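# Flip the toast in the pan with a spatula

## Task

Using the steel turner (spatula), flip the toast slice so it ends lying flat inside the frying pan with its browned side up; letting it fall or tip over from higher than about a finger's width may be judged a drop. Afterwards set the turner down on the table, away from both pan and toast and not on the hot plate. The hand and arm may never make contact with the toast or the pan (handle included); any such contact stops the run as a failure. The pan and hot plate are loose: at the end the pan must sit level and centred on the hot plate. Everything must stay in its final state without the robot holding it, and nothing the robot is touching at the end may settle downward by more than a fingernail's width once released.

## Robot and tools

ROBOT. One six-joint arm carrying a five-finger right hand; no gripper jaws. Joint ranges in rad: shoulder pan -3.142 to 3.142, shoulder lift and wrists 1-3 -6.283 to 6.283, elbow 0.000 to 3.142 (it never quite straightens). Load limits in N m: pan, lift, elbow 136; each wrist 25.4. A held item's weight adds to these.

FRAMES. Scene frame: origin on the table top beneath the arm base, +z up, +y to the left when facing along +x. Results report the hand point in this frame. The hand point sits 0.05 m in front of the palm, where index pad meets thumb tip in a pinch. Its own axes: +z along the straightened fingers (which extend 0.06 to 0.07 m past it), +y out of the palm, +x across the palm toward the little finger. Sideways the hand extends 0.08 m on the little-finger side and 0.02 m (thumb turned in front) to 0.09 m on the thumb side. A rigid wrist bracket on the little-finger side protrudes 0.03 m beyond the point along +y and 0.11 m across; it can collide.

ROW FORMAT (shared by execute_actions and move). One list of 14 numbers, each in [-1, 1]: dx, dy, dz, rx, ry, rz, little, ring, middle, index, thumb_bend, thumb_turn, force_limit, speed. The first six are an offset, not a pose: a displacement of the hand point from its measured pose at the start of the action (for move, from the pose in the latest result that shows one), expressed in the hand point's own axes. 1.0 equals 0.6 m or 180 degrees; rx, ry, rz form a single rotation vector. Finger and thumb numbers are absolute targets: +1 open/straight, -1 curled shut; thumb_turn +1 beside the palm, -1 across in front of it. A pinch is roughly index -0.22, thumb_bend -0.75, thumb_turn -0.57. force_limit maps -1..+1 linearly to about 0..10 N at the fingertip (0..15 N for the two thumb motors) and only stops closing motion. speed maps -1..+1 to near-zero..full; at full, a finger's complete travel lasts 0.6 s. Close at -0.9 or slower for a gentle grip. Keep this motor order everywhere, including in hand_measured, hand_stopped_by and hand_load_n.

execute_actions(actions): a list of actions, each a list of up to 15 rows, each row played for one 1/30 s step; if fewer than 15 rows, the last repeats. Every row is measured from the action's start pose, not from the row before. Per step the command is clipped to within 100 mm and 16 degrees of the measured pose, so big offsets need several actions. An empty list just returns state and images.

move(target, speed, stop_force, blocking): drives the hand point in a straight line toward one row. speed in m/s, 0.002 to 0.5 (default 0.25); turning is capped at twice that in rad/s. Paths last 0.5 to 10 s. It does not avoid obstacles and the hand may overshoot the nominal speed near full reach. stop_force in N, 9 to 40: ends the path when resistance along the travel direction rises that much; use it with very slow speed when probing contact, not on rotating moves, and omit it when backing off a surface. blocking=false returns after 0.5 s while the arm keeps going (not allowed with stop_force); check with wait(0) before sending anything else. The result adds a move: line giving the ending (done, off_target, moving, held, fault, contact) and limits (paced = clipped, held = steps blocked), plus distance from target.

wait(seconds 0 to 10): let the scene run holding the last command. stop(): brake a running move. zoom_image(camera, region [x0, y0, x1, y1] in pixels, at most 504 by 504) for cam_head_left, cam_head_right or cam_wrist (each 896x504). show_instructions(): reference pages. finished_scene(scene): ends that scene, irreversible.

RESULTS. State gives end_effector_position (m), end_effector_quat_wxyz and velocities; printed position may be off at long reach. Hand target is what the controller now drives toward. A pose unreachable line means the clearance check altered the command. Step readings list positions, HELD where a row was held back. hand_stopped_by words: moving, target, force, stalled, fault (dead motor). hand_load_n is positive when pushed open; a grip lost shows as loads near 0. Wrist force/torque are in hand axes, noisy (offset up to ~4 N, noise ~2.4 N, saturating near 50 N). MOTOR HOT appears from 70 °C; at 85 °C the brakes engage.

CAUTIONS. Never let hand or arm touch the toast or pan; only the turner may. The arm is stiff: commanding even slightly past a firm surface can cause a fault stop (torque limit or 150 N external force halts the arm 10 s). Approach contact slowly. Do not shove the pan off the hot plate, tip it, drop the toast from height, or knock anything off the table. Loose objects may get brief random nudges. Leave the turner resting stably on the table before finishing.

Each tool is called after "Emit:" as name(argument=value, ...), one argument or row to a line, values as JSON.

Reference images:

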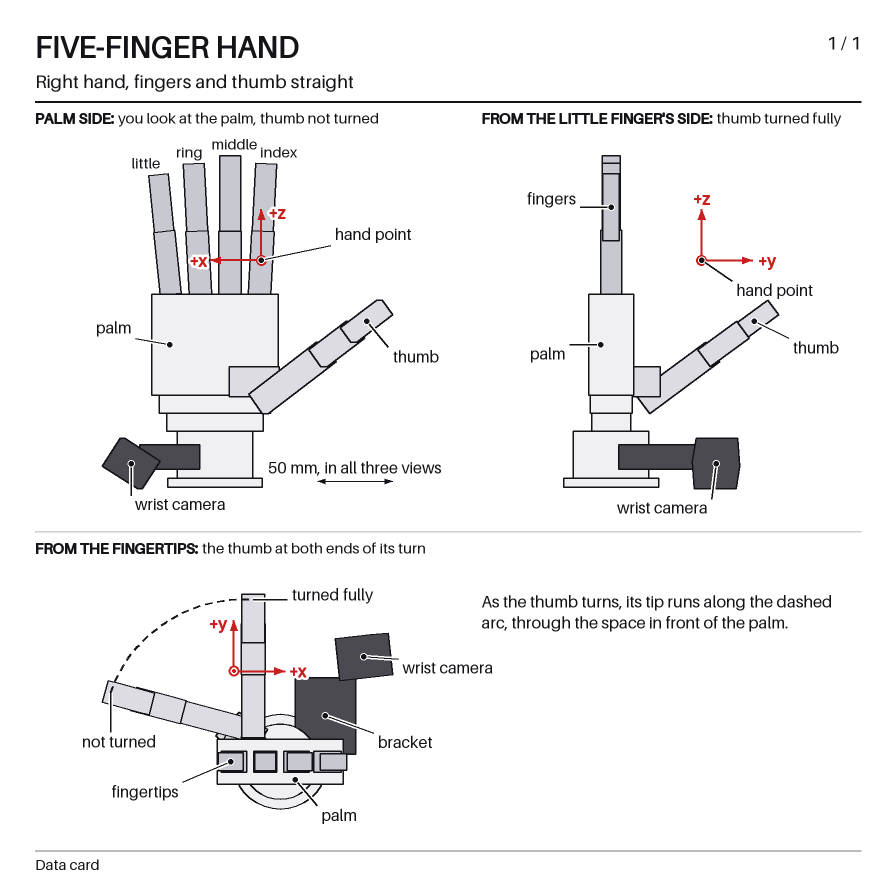

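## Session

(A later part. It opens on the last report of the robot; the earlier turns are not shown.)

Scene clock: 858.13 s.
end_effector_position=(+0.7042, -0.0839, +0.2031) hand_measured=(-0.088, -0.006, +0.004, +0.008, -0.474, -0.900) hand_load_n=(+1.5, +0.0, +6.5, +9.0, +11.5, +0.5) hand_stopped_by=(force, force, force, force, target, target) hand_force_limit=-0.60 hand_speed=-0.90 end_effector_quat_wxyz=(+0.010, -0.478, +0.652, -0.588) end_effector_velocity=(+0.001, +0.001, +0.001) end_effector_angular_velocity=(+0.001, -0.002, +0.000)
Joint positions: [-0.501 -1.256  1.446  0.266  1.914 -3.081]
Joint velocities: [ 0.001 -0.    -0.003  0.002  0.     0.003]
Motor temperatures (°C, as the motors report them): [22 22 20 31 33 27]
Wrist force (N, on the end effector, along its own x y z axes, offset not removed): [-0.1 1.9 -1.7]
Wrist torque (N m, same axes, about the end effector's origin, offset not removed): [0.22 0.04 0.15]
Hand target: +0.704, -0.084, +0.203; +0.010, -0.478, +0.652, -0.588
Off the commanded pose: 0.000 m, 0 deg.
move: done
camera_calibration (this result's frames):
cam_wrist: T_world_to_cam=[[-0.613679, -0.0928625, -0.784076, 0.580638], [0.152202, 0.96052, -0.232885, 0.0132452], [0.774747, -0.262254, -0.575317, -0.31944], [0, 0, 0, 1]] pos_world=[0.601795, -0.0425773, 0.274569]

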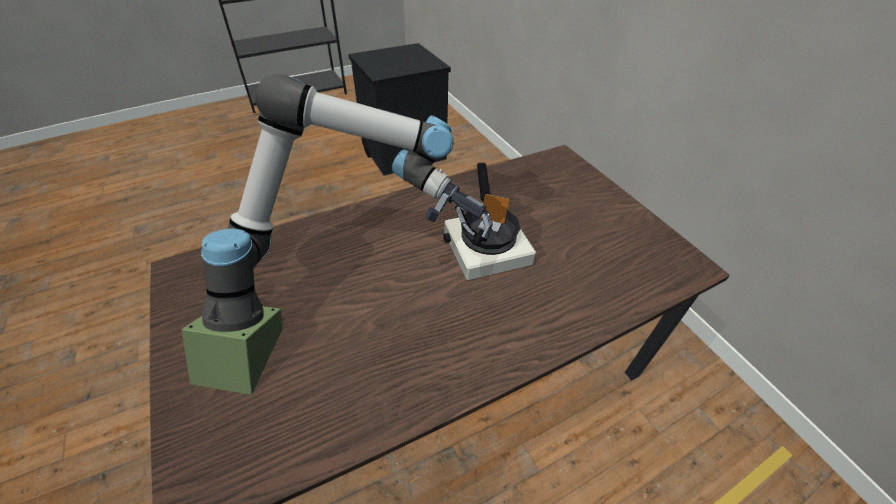

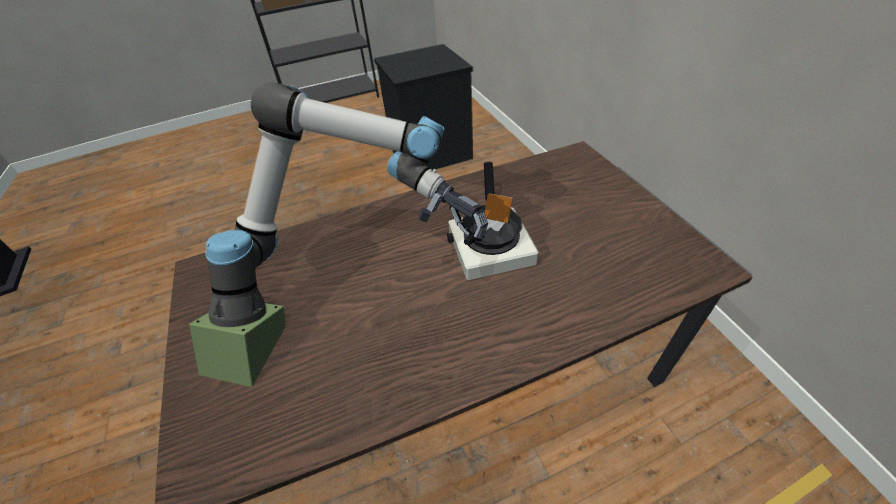

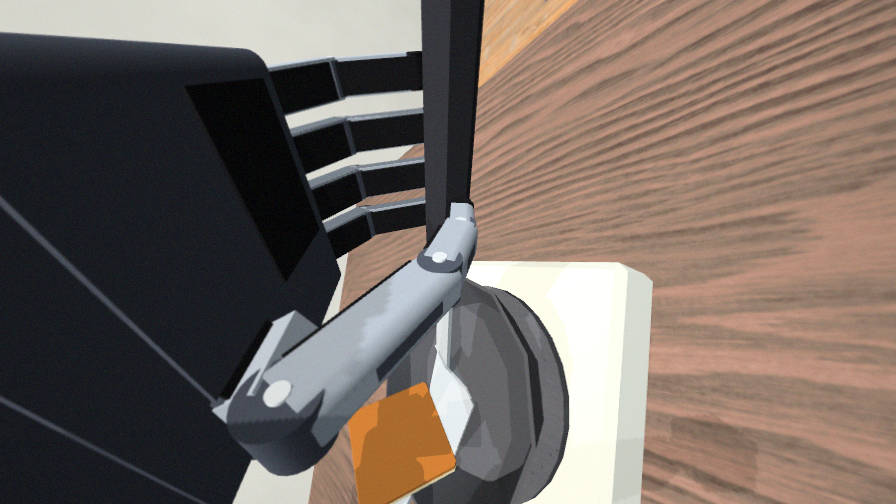

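Emit:
move(
  target=[0.01112,0.00697,0.00226,0,0,0,-0.45,-0.4,-0.4,-0.4,-0.48,-0.9,-0.6,-0.9],
  speed=0.006,
)

Emit:
zoom_image(
  camera="cam_wrist",
  region=[400, 380, 500, 490],
)

Emit:
zoom_image(
  camera="cam_head_right",
  region=[450, 180, 550, 270],
)

Scene clock: 862.03 s.
end_effector_position=(+0.6988, -0.0897, +0.2031) hand_measured=(-0.088, -0.006, +0.004, +0.008, -0.474, -0.900) hand_load_n=(+1.5, +0.0, +6.5, +9.0, +11.5, +0.5) hand_stopped_by=(force, force, force, force, target, target) hand_force_limit=-0.60 hand_speed=-0.90 end_effector_quat_wxyz=(+0.010, -0.478, +0.652, -0.588) end_effector_velocity=(-0.001, -0.001, -0.001) end_effector_angular_velocity=(-0.001, +0.003, -0.000)
Joint positions: [-0.514 -1.266  1.468  0.252  1.902 -3.087]
Joint velocities: [-0.002 -0.     0.004 -0.002 -0.001 -0.003]
Motor temperatures (°C, as the motors report them): [22 22 20 31 33 27]
Wrist force (N, on the end effector, along its own x y z axes, offset not removed): [0.0 2.5 0.1]
Wrist torque (N m, same axes, about the end effector's origin, offset not removed): [0.41 -0.06 0.11]
Hand target: +0.699, -0.090, +0.203; +0.010, -0.478, +0.652, -0.588
Off the commanded pose: 0.000 m, 0 deg.
move: done
camera_calibration (this result's frames):
cam_wrist: T_world_to_cam=[[-0.613686, -0.0928666, -0.78407, 0.576828], [0.152208, 0.960516, -0.232897, 0.0196509], [0.77474, -0.262268, -0.57532, -0.316833], [0, 0, 0, 1]] pos_world=[0.596463, -0.0484019, 0.27457]

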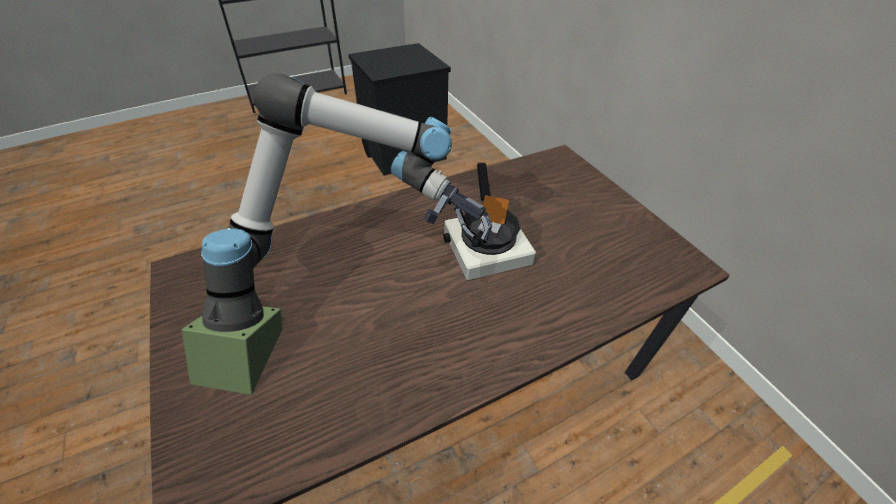

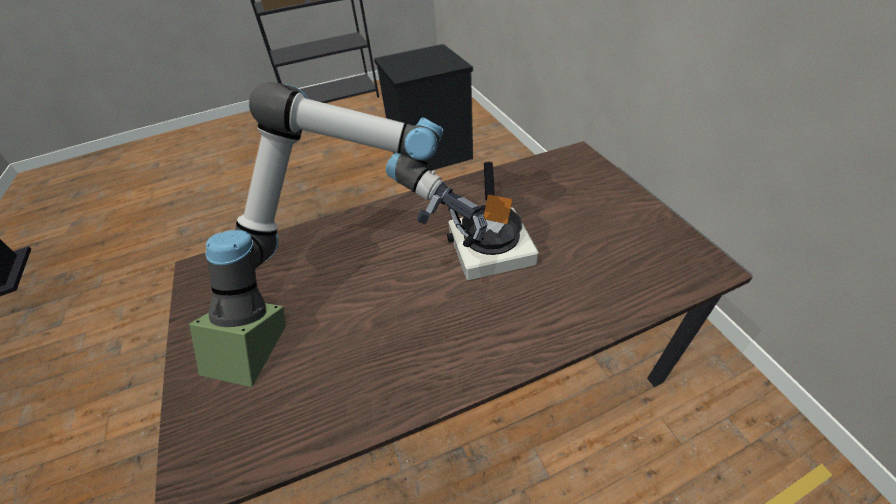

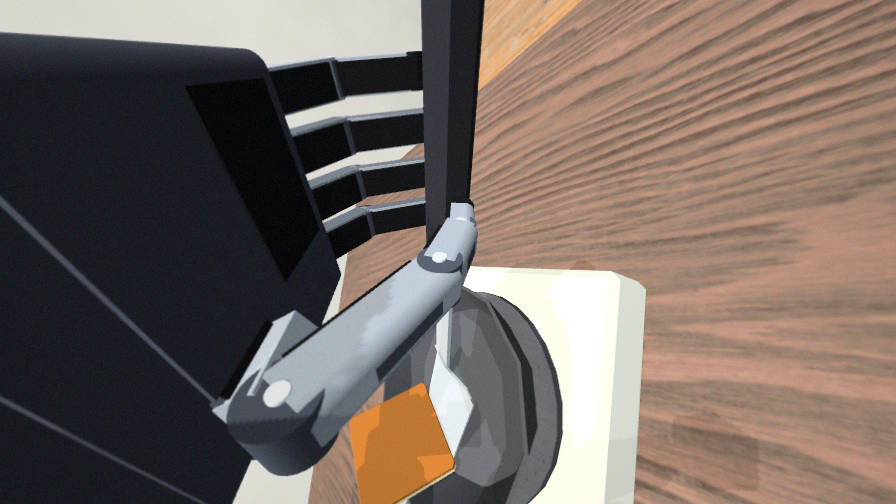

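Region (400, 380, 500, 490) of cam_wrist's 896x504 image, scaled by 4.582, with more detail than that image has; it fills the left 458 columns of this view, and the rest is white.

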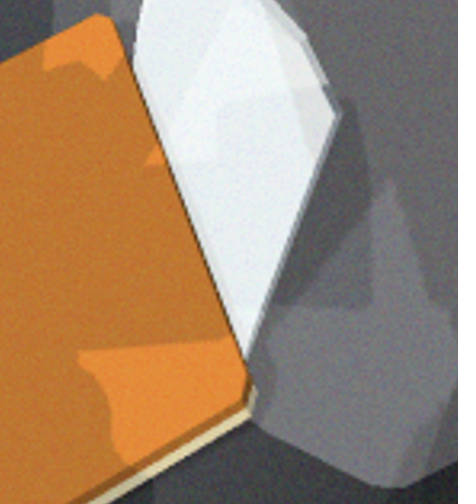

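Region (450, 180, 550, 270) of cam_head_right's 896x504 image, scaled by 5.040, with more detail than that image has; it fills the top 454 rows of this view, and the rest is white.

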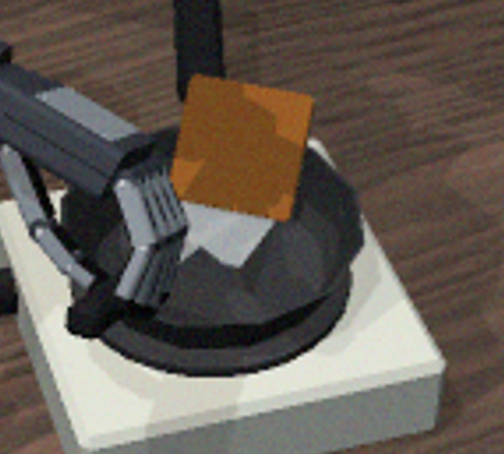

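Emit:
move(
  target=[-0.00423,0.04738,0.01785,0.00116,-0.01363,0.03639,-0.45,-0.4,-0.4,-0.4,-0.48,-0.9,-0.6,-0.9],
  speed=0.05,
)

Emit:
zoom_image(
  camera="cam_wrist",
  region=[400, 380, 500, 490],
)

Emit:
zoom_image(
  camera="cam_head_right",
  region=[450, 180, 550, 270],
)

Scene clock: 876.20 s.
end_effector_position=(+0.6891, -0.1004, +0.1765) hand_measured=(-0.088, -0.006, +0.004, +0.008, -0.474, -0.900) hand_load_n=(+1.5, +0.0, +7.0, +9.0, +11.5, +0.5) hand_stopped_by=(force, force, force, force, target, target) hand_force_limit=-0.60 hand_speed=-0.90 end_effector_quat_wxyz=(+0.058, -0.453, +0.677, -0.578) end_effector_velocity=(-0.000, -0.001, -0.001) end_effector_angular_velocity=(+0.004, -0.006, +0.000)
Joint positions: [-0.549 -1.278  1.573  0.146  1.828 -2.992]
Joint velocities: [-0.003 -0.001  0.006 -0.008 -0.004  0.005]
Motor temperatures (°C, as the motors report them): [22 22 20 31 33 27]
Wrist force (N, on the end effector, along its own x y z axes, offset not removed): [0.1 0.6 -1.2]
Wrist torque (N m, same axes, about the end effector's origin, offset not removed): [0.13 0.01 0.15]
Hand target: +0.689, -0.100, +0.176; +0.058, -0.453, +0.677, -0.578
Off the commanded pose: 0.000 m, 0 deg.
move: done
camera_calibration (this result's frames):
cam_wrist: T_world_to_cam=[[-0.547086, -0.0203026, -0.83683, 0.519664], [0.167182, 0.976914, -0.132998, -0.00107455], [0.820212, -0.212664, -0.531062, -0.361575], [0, 0, 0, 1]] pos_world=[0.581048, -0.0652938, 0.242709]

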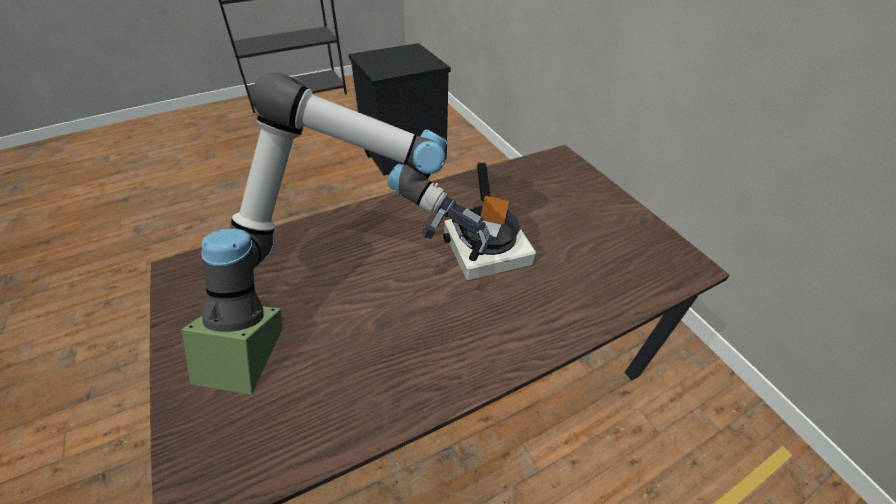

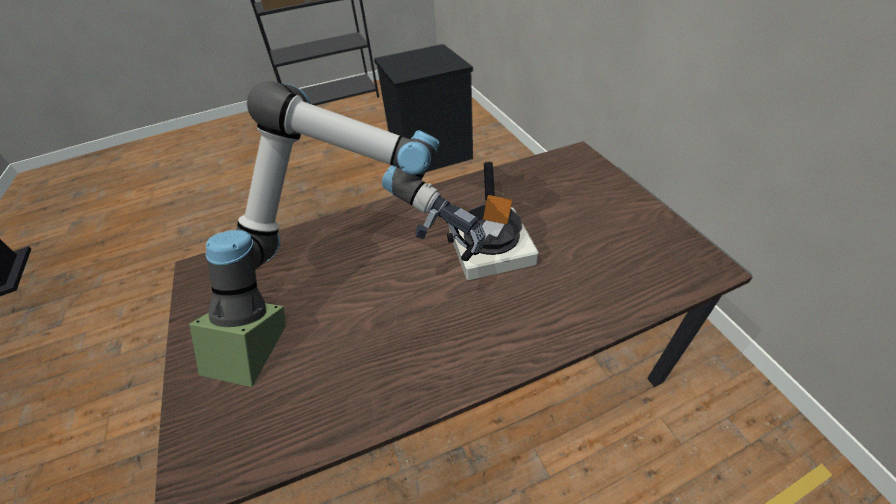

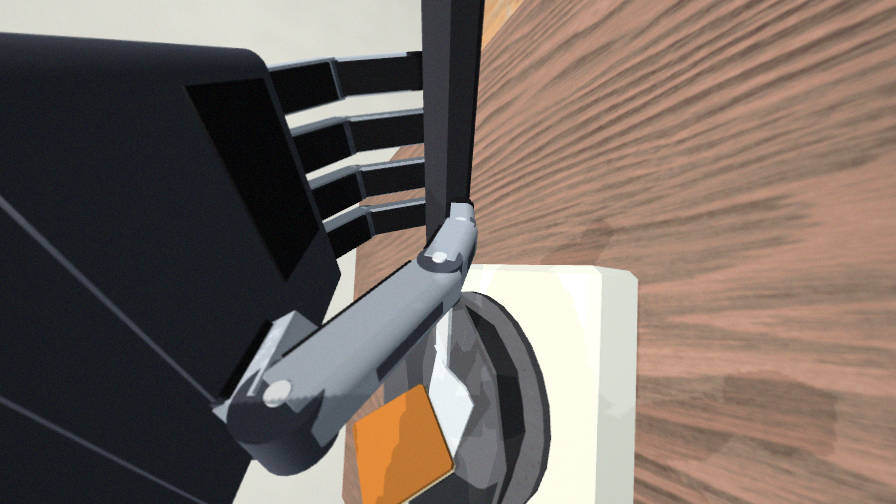

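Region (400, 380, 500, 490) of cam_wrist's 896x504 image, scaled by 4.582, with more detail than that image has; it fills the left 458 columns of this view, and the rest is white.

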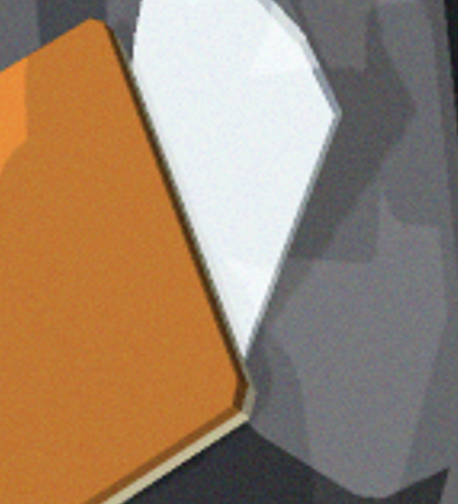

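Region (450, 180, 550, 270) of cam_head_right's 896x504 image, scaled by 5.040, with more detail than that image has; it fills the top 454 rows of this view, and the rest is white.

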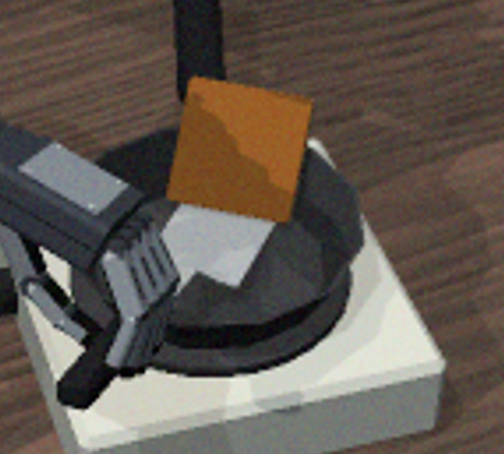

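Emit:
move(
  target=[-0.00746,-0.00354,-0.00109,0,0,0,-0.45,-0.4,-0.4,-0.4,-0.48,-0.9,-0.6,-0.9],
  speed=0.006,
)

Emit:
zoom_image(
  camera="cam_wrist",
  region=[400, 380, 500, 490],
)

Emit:
zoom_image(
  camera="cam_head_right",
  region=[450, 180, 550, 270],
)

Scene clock: 880.43 s.
end_effector_position=(+0.6924, -0.0968, +0.1765) hand_measured=(-0.088, -0.006, +0.004, +0.008, -0.474, -0.900) hand_load_n=(+1.5, +0.0, +7.0, +9.0, +11.5, +0.5) hand_stopped_by=(force, force, force, force, target, target) hand_force_limit=-0.60 hand_speed=-0.90 end_effector_quat_wxyz=(+0.058, -0.453, +0.677, -0.578) end_effector_velocity=(+0.000, +0.000, +0.000) end_effector_angular_velocity=(-0.000, +0.000, -0.001)
Joint positions: [-0.54  -1.273  1.56   0.155  1.836 -2.988]
Joint velocities: [ 0.     0.001 -0.003  0.003  0.001  0.001]
Motor temperatures (°C, as the motors report them): [22 22 20 31 33 27]
Wrist force (N, on the end effector, along its own x y z axes, offset not removed): [2.3 3.6 -2.1]
Wrist torque (N m, same axes, about the end effector's origin, offset not removed): [0.51 -0.13 0.38]
Hand target: +0.692, -0.097, +0.176; +0.058, -0.453, +0.677, -0.578
Off the commanded pose: 0.000 m, 0 deg.
move: done
camera_calibration (this result's frames):
cam_wrist: T_world_to_cam=[[-0.547073, -0.0202939, -0.836839, 0.521539], [0.167175, 0.976918, -0.13298, -0.00516421], [0.820222, -0.212648, -0.531052, -0.363532], [0, 0, 0, 1]] pos_world=[0.58436, -0.0616754, 0.242703]

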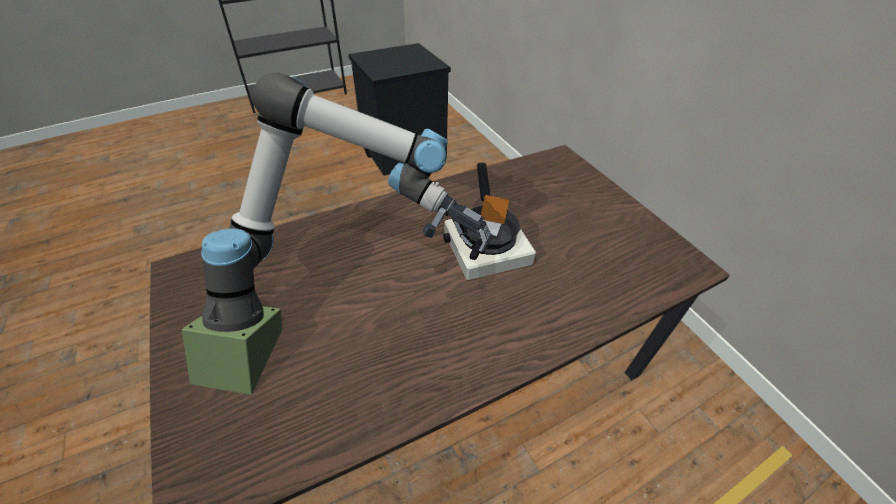

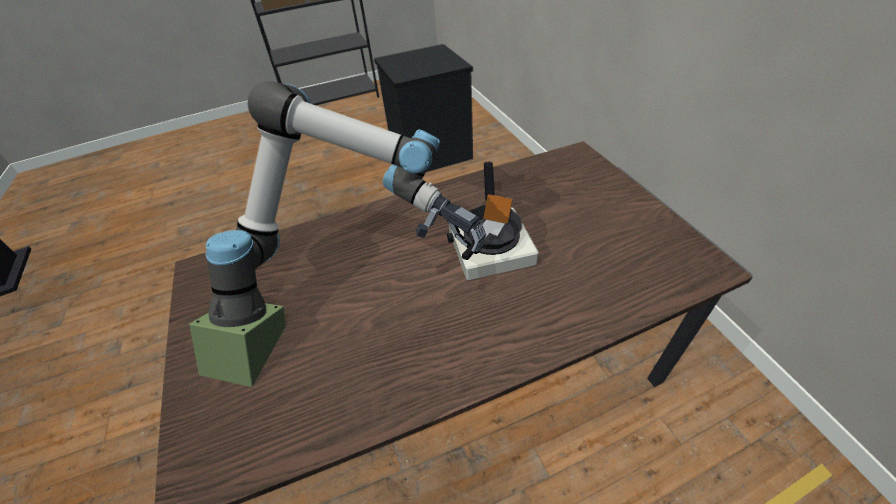

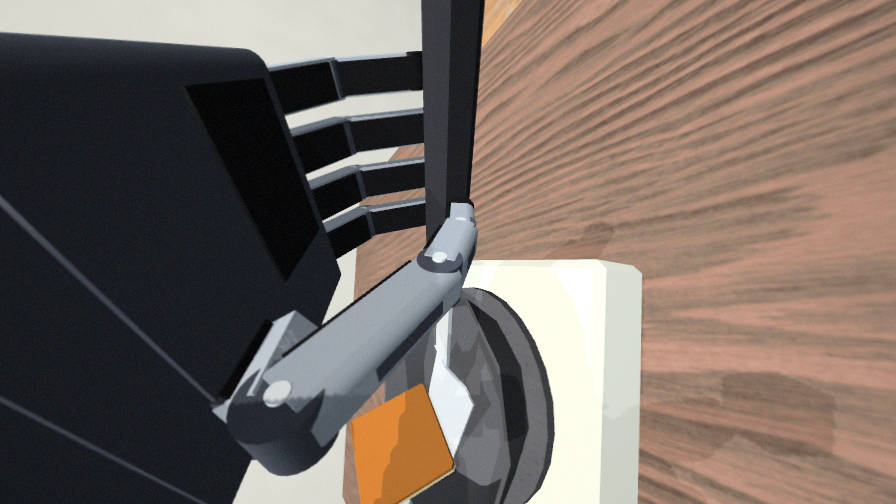

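Region (400, 380, 500, 490) of cam_wrist's 896x504 image, scaled by 4.582, with more detail than that image has; it fills the left 458 columns of this view, and the rest is white.

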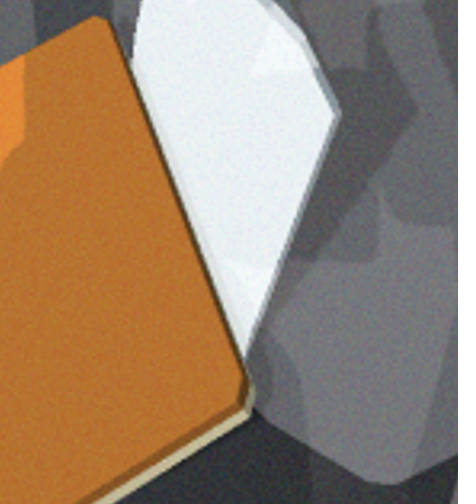

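Region (450, 180, 550, 270) of cam_head_right's 896x504 image, scaled by 5.040, with more detail than that image has; it fills the top 454 rows of this view, and the rest is white.

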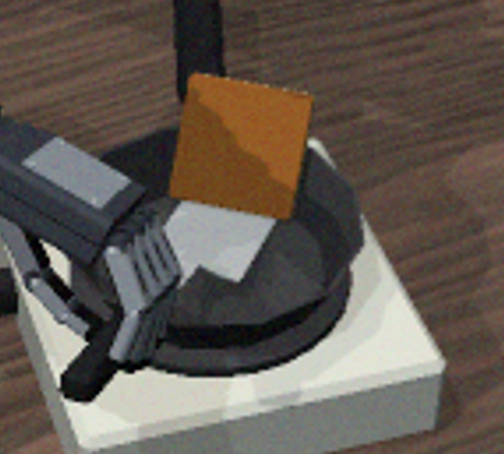

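Emit:
move(
  target=[0.02387,0.01131,0.00349,0,0,0,-0.45,-0.4,-0.4,-0.4,-0.48,-0.9,-0.6,-0.9],
  speed=0.01,
)

Emit:
zoom_image(
  camera="cam_wrist",
  region=[400, 380, 500, 490],
)

Emit:
zoom_image(
  camera="cam_head_right",
  region=[450, 180, 550, 270],
)

Scene clock: 884.70 s.
end_effector_position=(+0.6817, -0.1085, +0.1765) hand_measured=(-0.088, -0.006, +0.004, +0.008, -0.474, -0.900) hand_load_n=(+1.5, +0.0, +7.0, +9.0, +11.5, +0.5) hand_stopped_by=(force, force, force, force, target, target) hand_force_limit=-0.60 hand_speed=-0.90 end_effector_quat_wxyz=(+0.058, -0.453, +0.677, -0.578) end_effector_velocity=(-0.001, -0.001, -0.000) end_effector_angular_velocity=(+0.000, +0.000, +0.000)
Joint positions: [-0.569 -1.289  1.6    0.128  1.81  -3.001]
Joint velocities: [-0.002 -0.001  0.003 -0.003 -0.002 -0.001]
Motor temperatures (°C, as the motors report them): [22 22 20 31 33 27]
Wrist force (N, on the end effector, along its own x y z axes, offset not removed): [0.3 3.1 -1.8]
Wrist torque (N m, same axes, about the end effector's origin, offset not removed): [0.51 0.03 0.24]
Hand target: +0.682, -0.109, +0.177; +0.058, -0.453, +0.677, -0.578
Off the commanded pose: 0.000 m, 0 deg.
move: done
camera_calibration (this result's frames):
cam_wrist: T_world_to_cam=[[-0.547087, -0.0203078, -0.836829, 0.515474], [0.167187, 0.976912, -0.133008, 0.00803618], [0.82021, -0.212674, -0.531061, -0.357233], [0, 0, 0, 1]] pos_world=[0.573672, -0.0733566, 0.24272]

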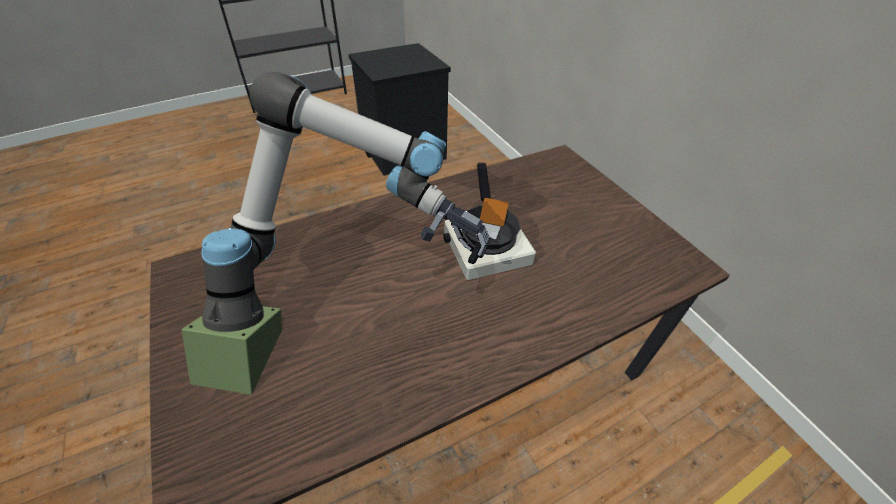

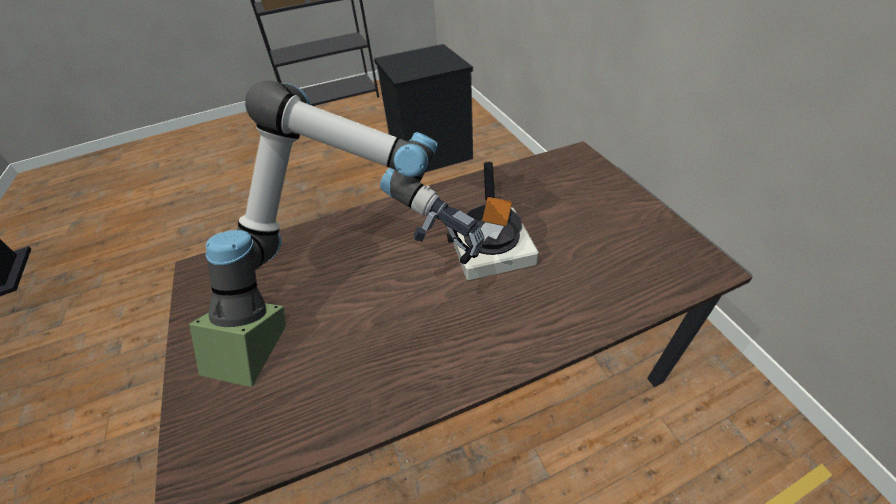

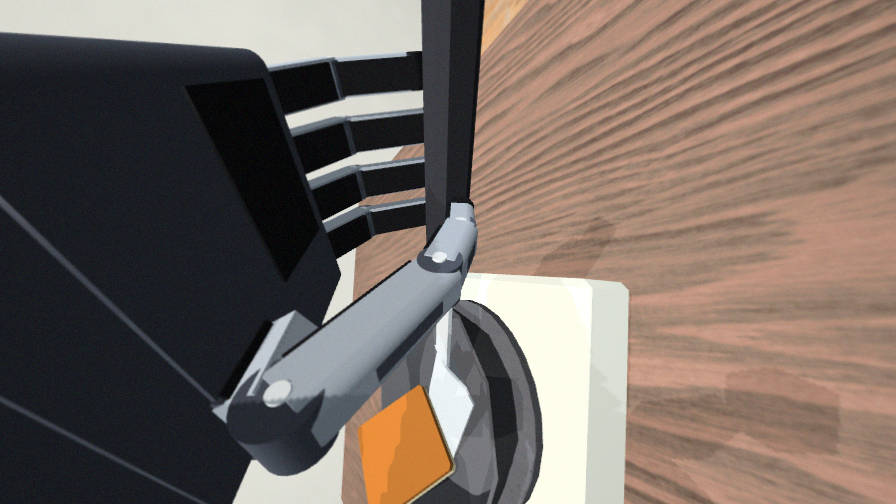

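Region (400, 380, 500, 490) of cam_wrist's 896x504 image, scaled by 4.582, with more detail than that image has; it fills the left 458 columns of this view, and the rest is white.

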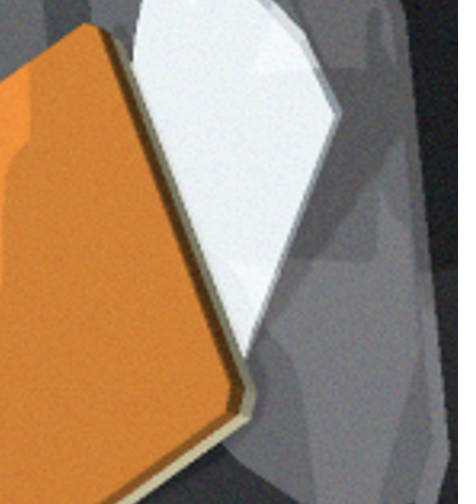

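Region (450, 180, 550, 270) of cam_head_right's 896x504 image, scaled by 5.040, with more detail than that image has; it fills the top 454 rows of this view, and the rest is white.

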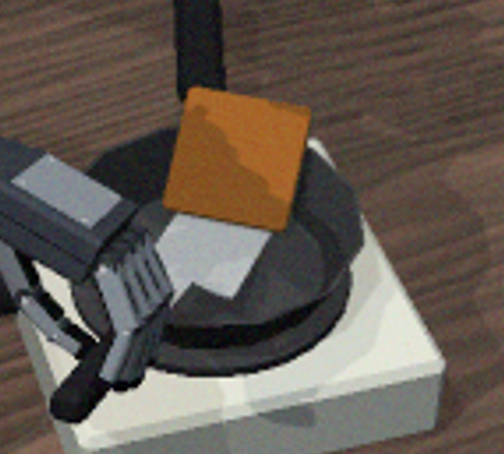

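Emit:
move(
  target=[0.02833,0.00995,0.00285,0,0,0,-0.45,-0.4,-0.4,-0.4,-0.48,-0.9,-0.6,-0.9],
  speed=0.012,
)

Emit:
zoom_image(
  camera="cam_wrist",
  region=[400, 300, 560, 490],
)

Emit:
zoom_image(
  camera="cam_head_right",
  region=[450, 180, 550, 270],
)

Scene clock: 892.13 s.
end_effector_position=(+0.6697, -0.1216, +0.1785) hand_measured=(-0.088, -0.006, +0.004, +0.008, -0.474, -0.900) hand_load_n=(+1.5, +0.0, +6.5, +9.0, +11.5, +0.5) hand_stopped_by=(force, force, force, force, target, target) hand_force_limit=-0.60 hand_speed=-0.90 end_effector_quat_wxyz=(+0.058, -0.453, +0.677, -0.578) end_effector_velocity=(-0.001, -0.001, +0.001) end_effector_angular_velocity=(-0.000, +0.000, -0.001)
Joint positions: [-0.605 -1.307  1.64   0.101  1.778 -3.016]
Joint velocities: [-0.004 -0.002  0.003 -0.001 -0.003 -0.001]
Motor temperatures (°C, as the motors report them): [22 22 20 31 33 27]
Wrist force (N, on the end effector, along its own x y z axes, offset not removed): [1.6 2.5 0.2]
Wrist torque (N m, same axes, about the end effector's origin, offset not removed): [0.24 -0.21 0.23]
Hand target: +0.670, -0.122, +0.179; +0.058, -0.453, +0.677, -0.578
Off the commanded pose: 0.000 m, 0 deg.
move: done
camera_calibration (this result's frames):
cam_wrist: T_world_to_cam=[[-0.547103, -0.0203258, -0.836818, 0.510305], [0.167201, 0.976905, -0.133043, 0.0231441], [0.820196, -0.212705, -0.531069, -0.349103], [0, 0, 0, 1]] pos_world=[0.561653, -0.0864934, 0.244714]

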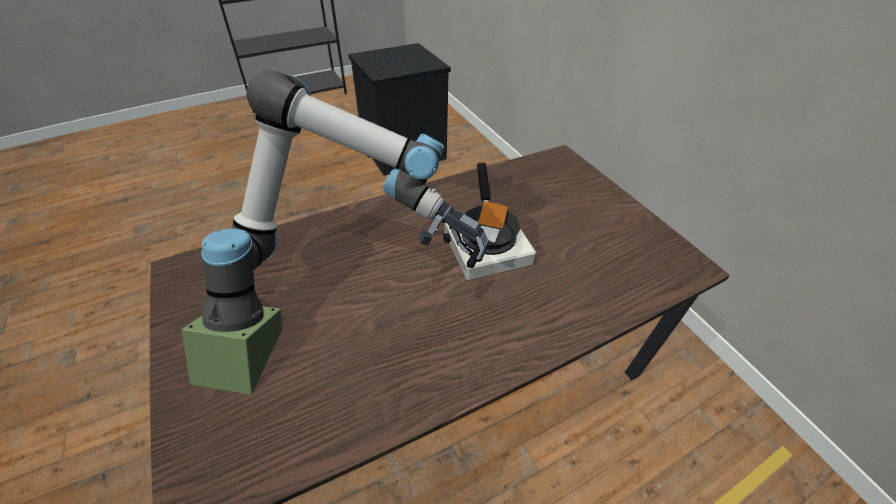

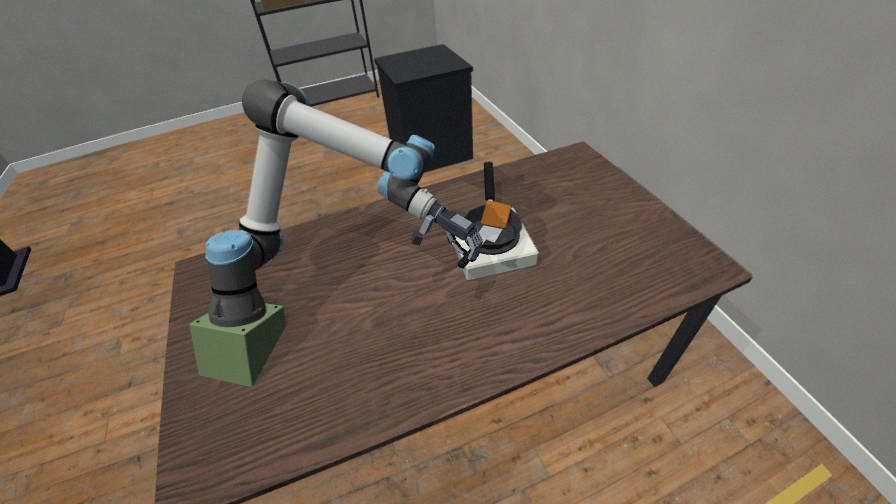

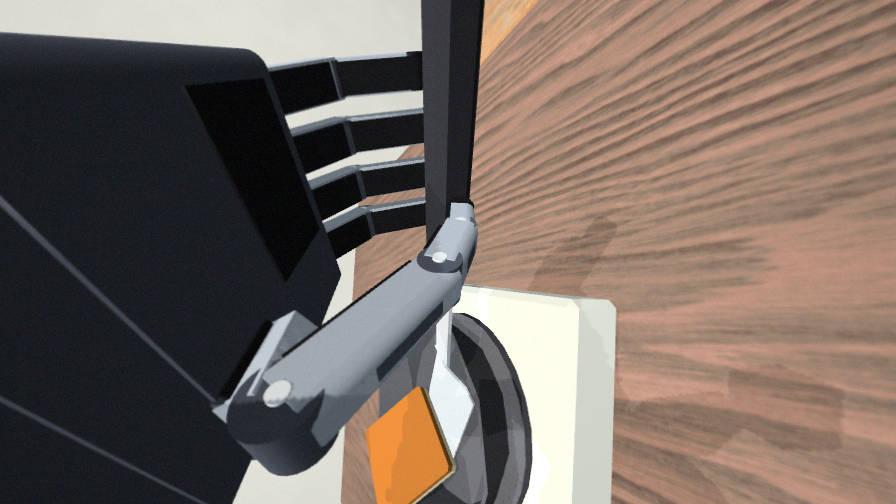

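Region (400, 300, 560, 490) of cam_wrist's 896x504 image, scaled by 2.653, with more detail than that image has; it fills the left 424 columns of this view, and the rest is white.

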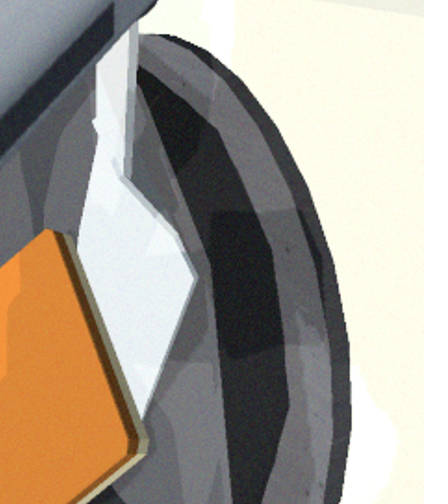

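Region (450, 180, 550, 270) of cam_head_right's 896x504 image, scaled by 5.040, with more detail than that image has; it fills the top 454 rows of this view, and the rest is white.

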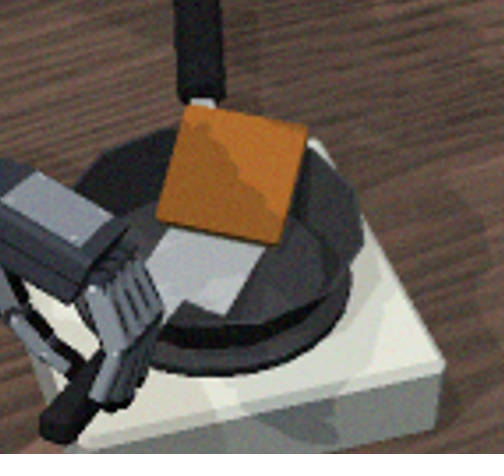

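Emit:
move(
  target=[0.02162,-0.03048,-0.01207,-0.00099,0.01169,-0.03119,-0.45,-0.4,-0.4,-0.4,-0.48,-0.9,-0.6,-0.9],
  speed=0.035,
)

Emit:
zoom_image(
  camera="cam_wrist",
  region=[370, 320, 530, 504],
)

Emit:
zoom_image(
  camera="cam_head_right",
  region=[450, 180, 550, 270],
)

Scene clock: 897.83 s.
end_effector_position=(+0.6677, -0.1237, +0.2018) hand_measured=(-0.088, -0.006, +0.004, +0.008, -0.474, -0.900) hand_load_n=(+1.5, +0.0, +6.5, +9.0, +11.5, +0.5) hand_stopped_by=(force, force, force, force, target, target) hand_force_limit=-0.60 hand_speed=-0.90 end_effector_quat_wxyz=(+0.016, -0.475, +0.656, -0.587) end_effector_velocity=(-0.001, -0.000, +0.000) end_effector_angular_velocity=(-0.003, +0.007, -0.001)
Joint positions: [-0.602 -1.316  1.593  0.165  1.816 -3.111]
Joint velocities: [ 0.     0.    -0.002  0.005  0.002 -0.005]
Motor temperatures (°C, as the motors report them): [22 22 20 31 33 27]
Wrist force (N, on the end effector, along its own x y z axes, offset not removed): [0.4 3.1 -0.9]
Wrist torque (N m, same axes, about the end effector's origin, offset not removed): [0.44 -0.11 0.27]
Hand target: +0.668, -0.124, +0.202; +0.016, -0.475, +0.656, -0.587
Off the commanded pose: 0.000 m, 0 deg.
move: done
camera_calibration (this result's frames):
cam_wrist: T_world_to_cam=[[-0.60441, -0.0827561, -0.792364, 0.550214], [0.154915, 0.963397, -0.218788, 0.0524314], [0.781467, -0.254987, -0.569466, -0.307216], [0, 0, 0, 1]] pos_world=[0.564512, -0.0833148, 0.272492]

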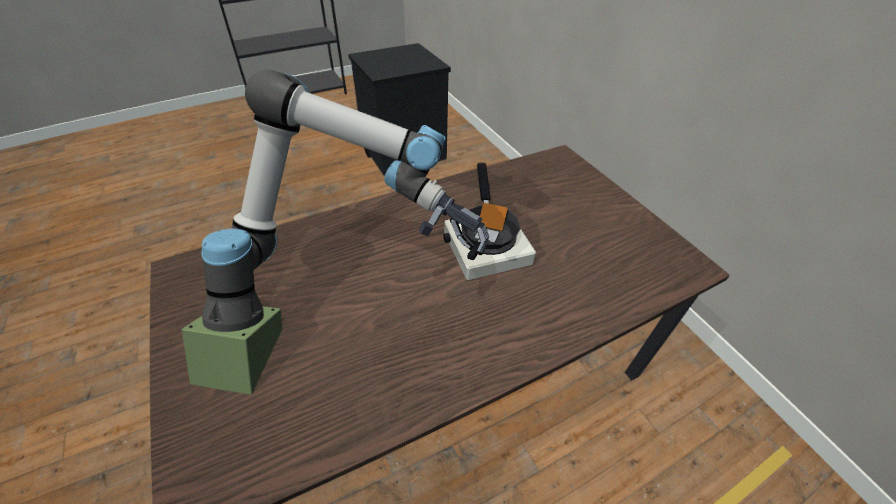

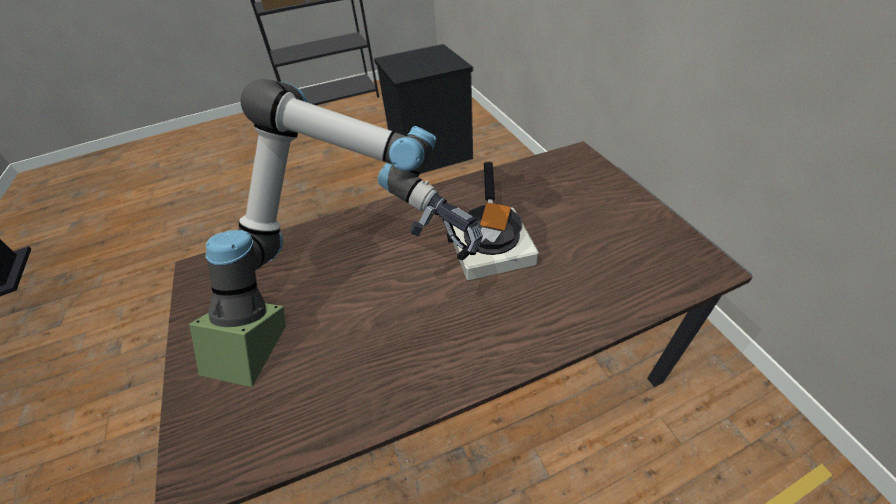

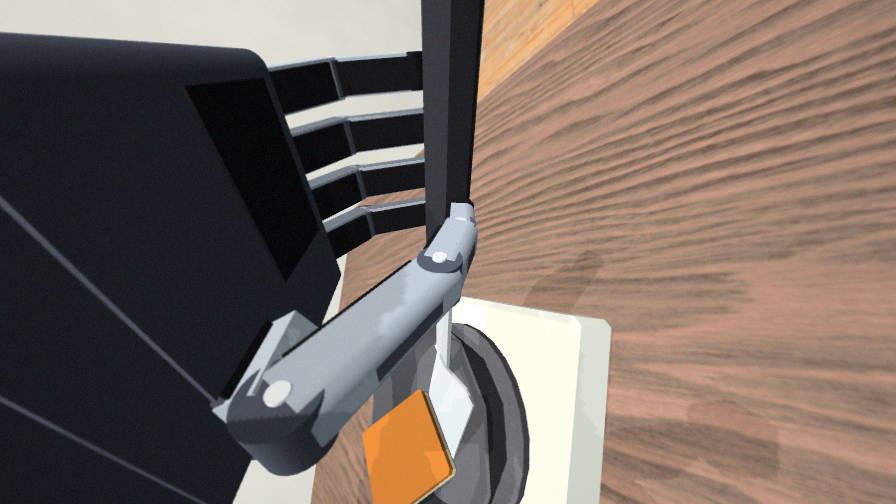

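Region (370, 320, 530, 504) of cam_wrist's 896x504 image, scaled by 2.739, with more detail than that image has; it fills the left 438 columns of this view, and the rest is white.

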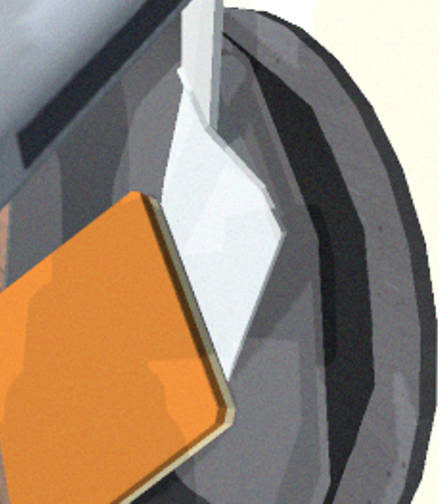

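Region (450, 180, 550, 270) of cam_head_right's 896x504 image, scaled by 5.040, with more detail than that image has; it fills the top 454 rows of this view, and the rest is white.

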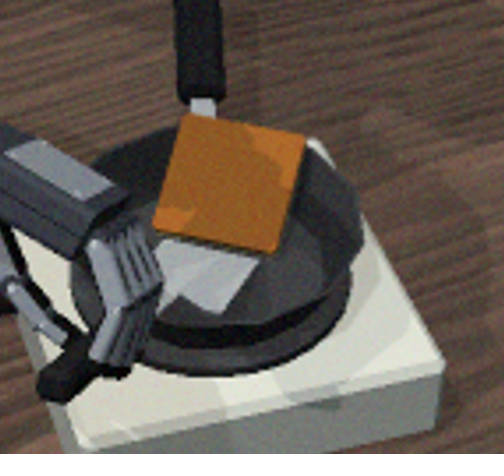

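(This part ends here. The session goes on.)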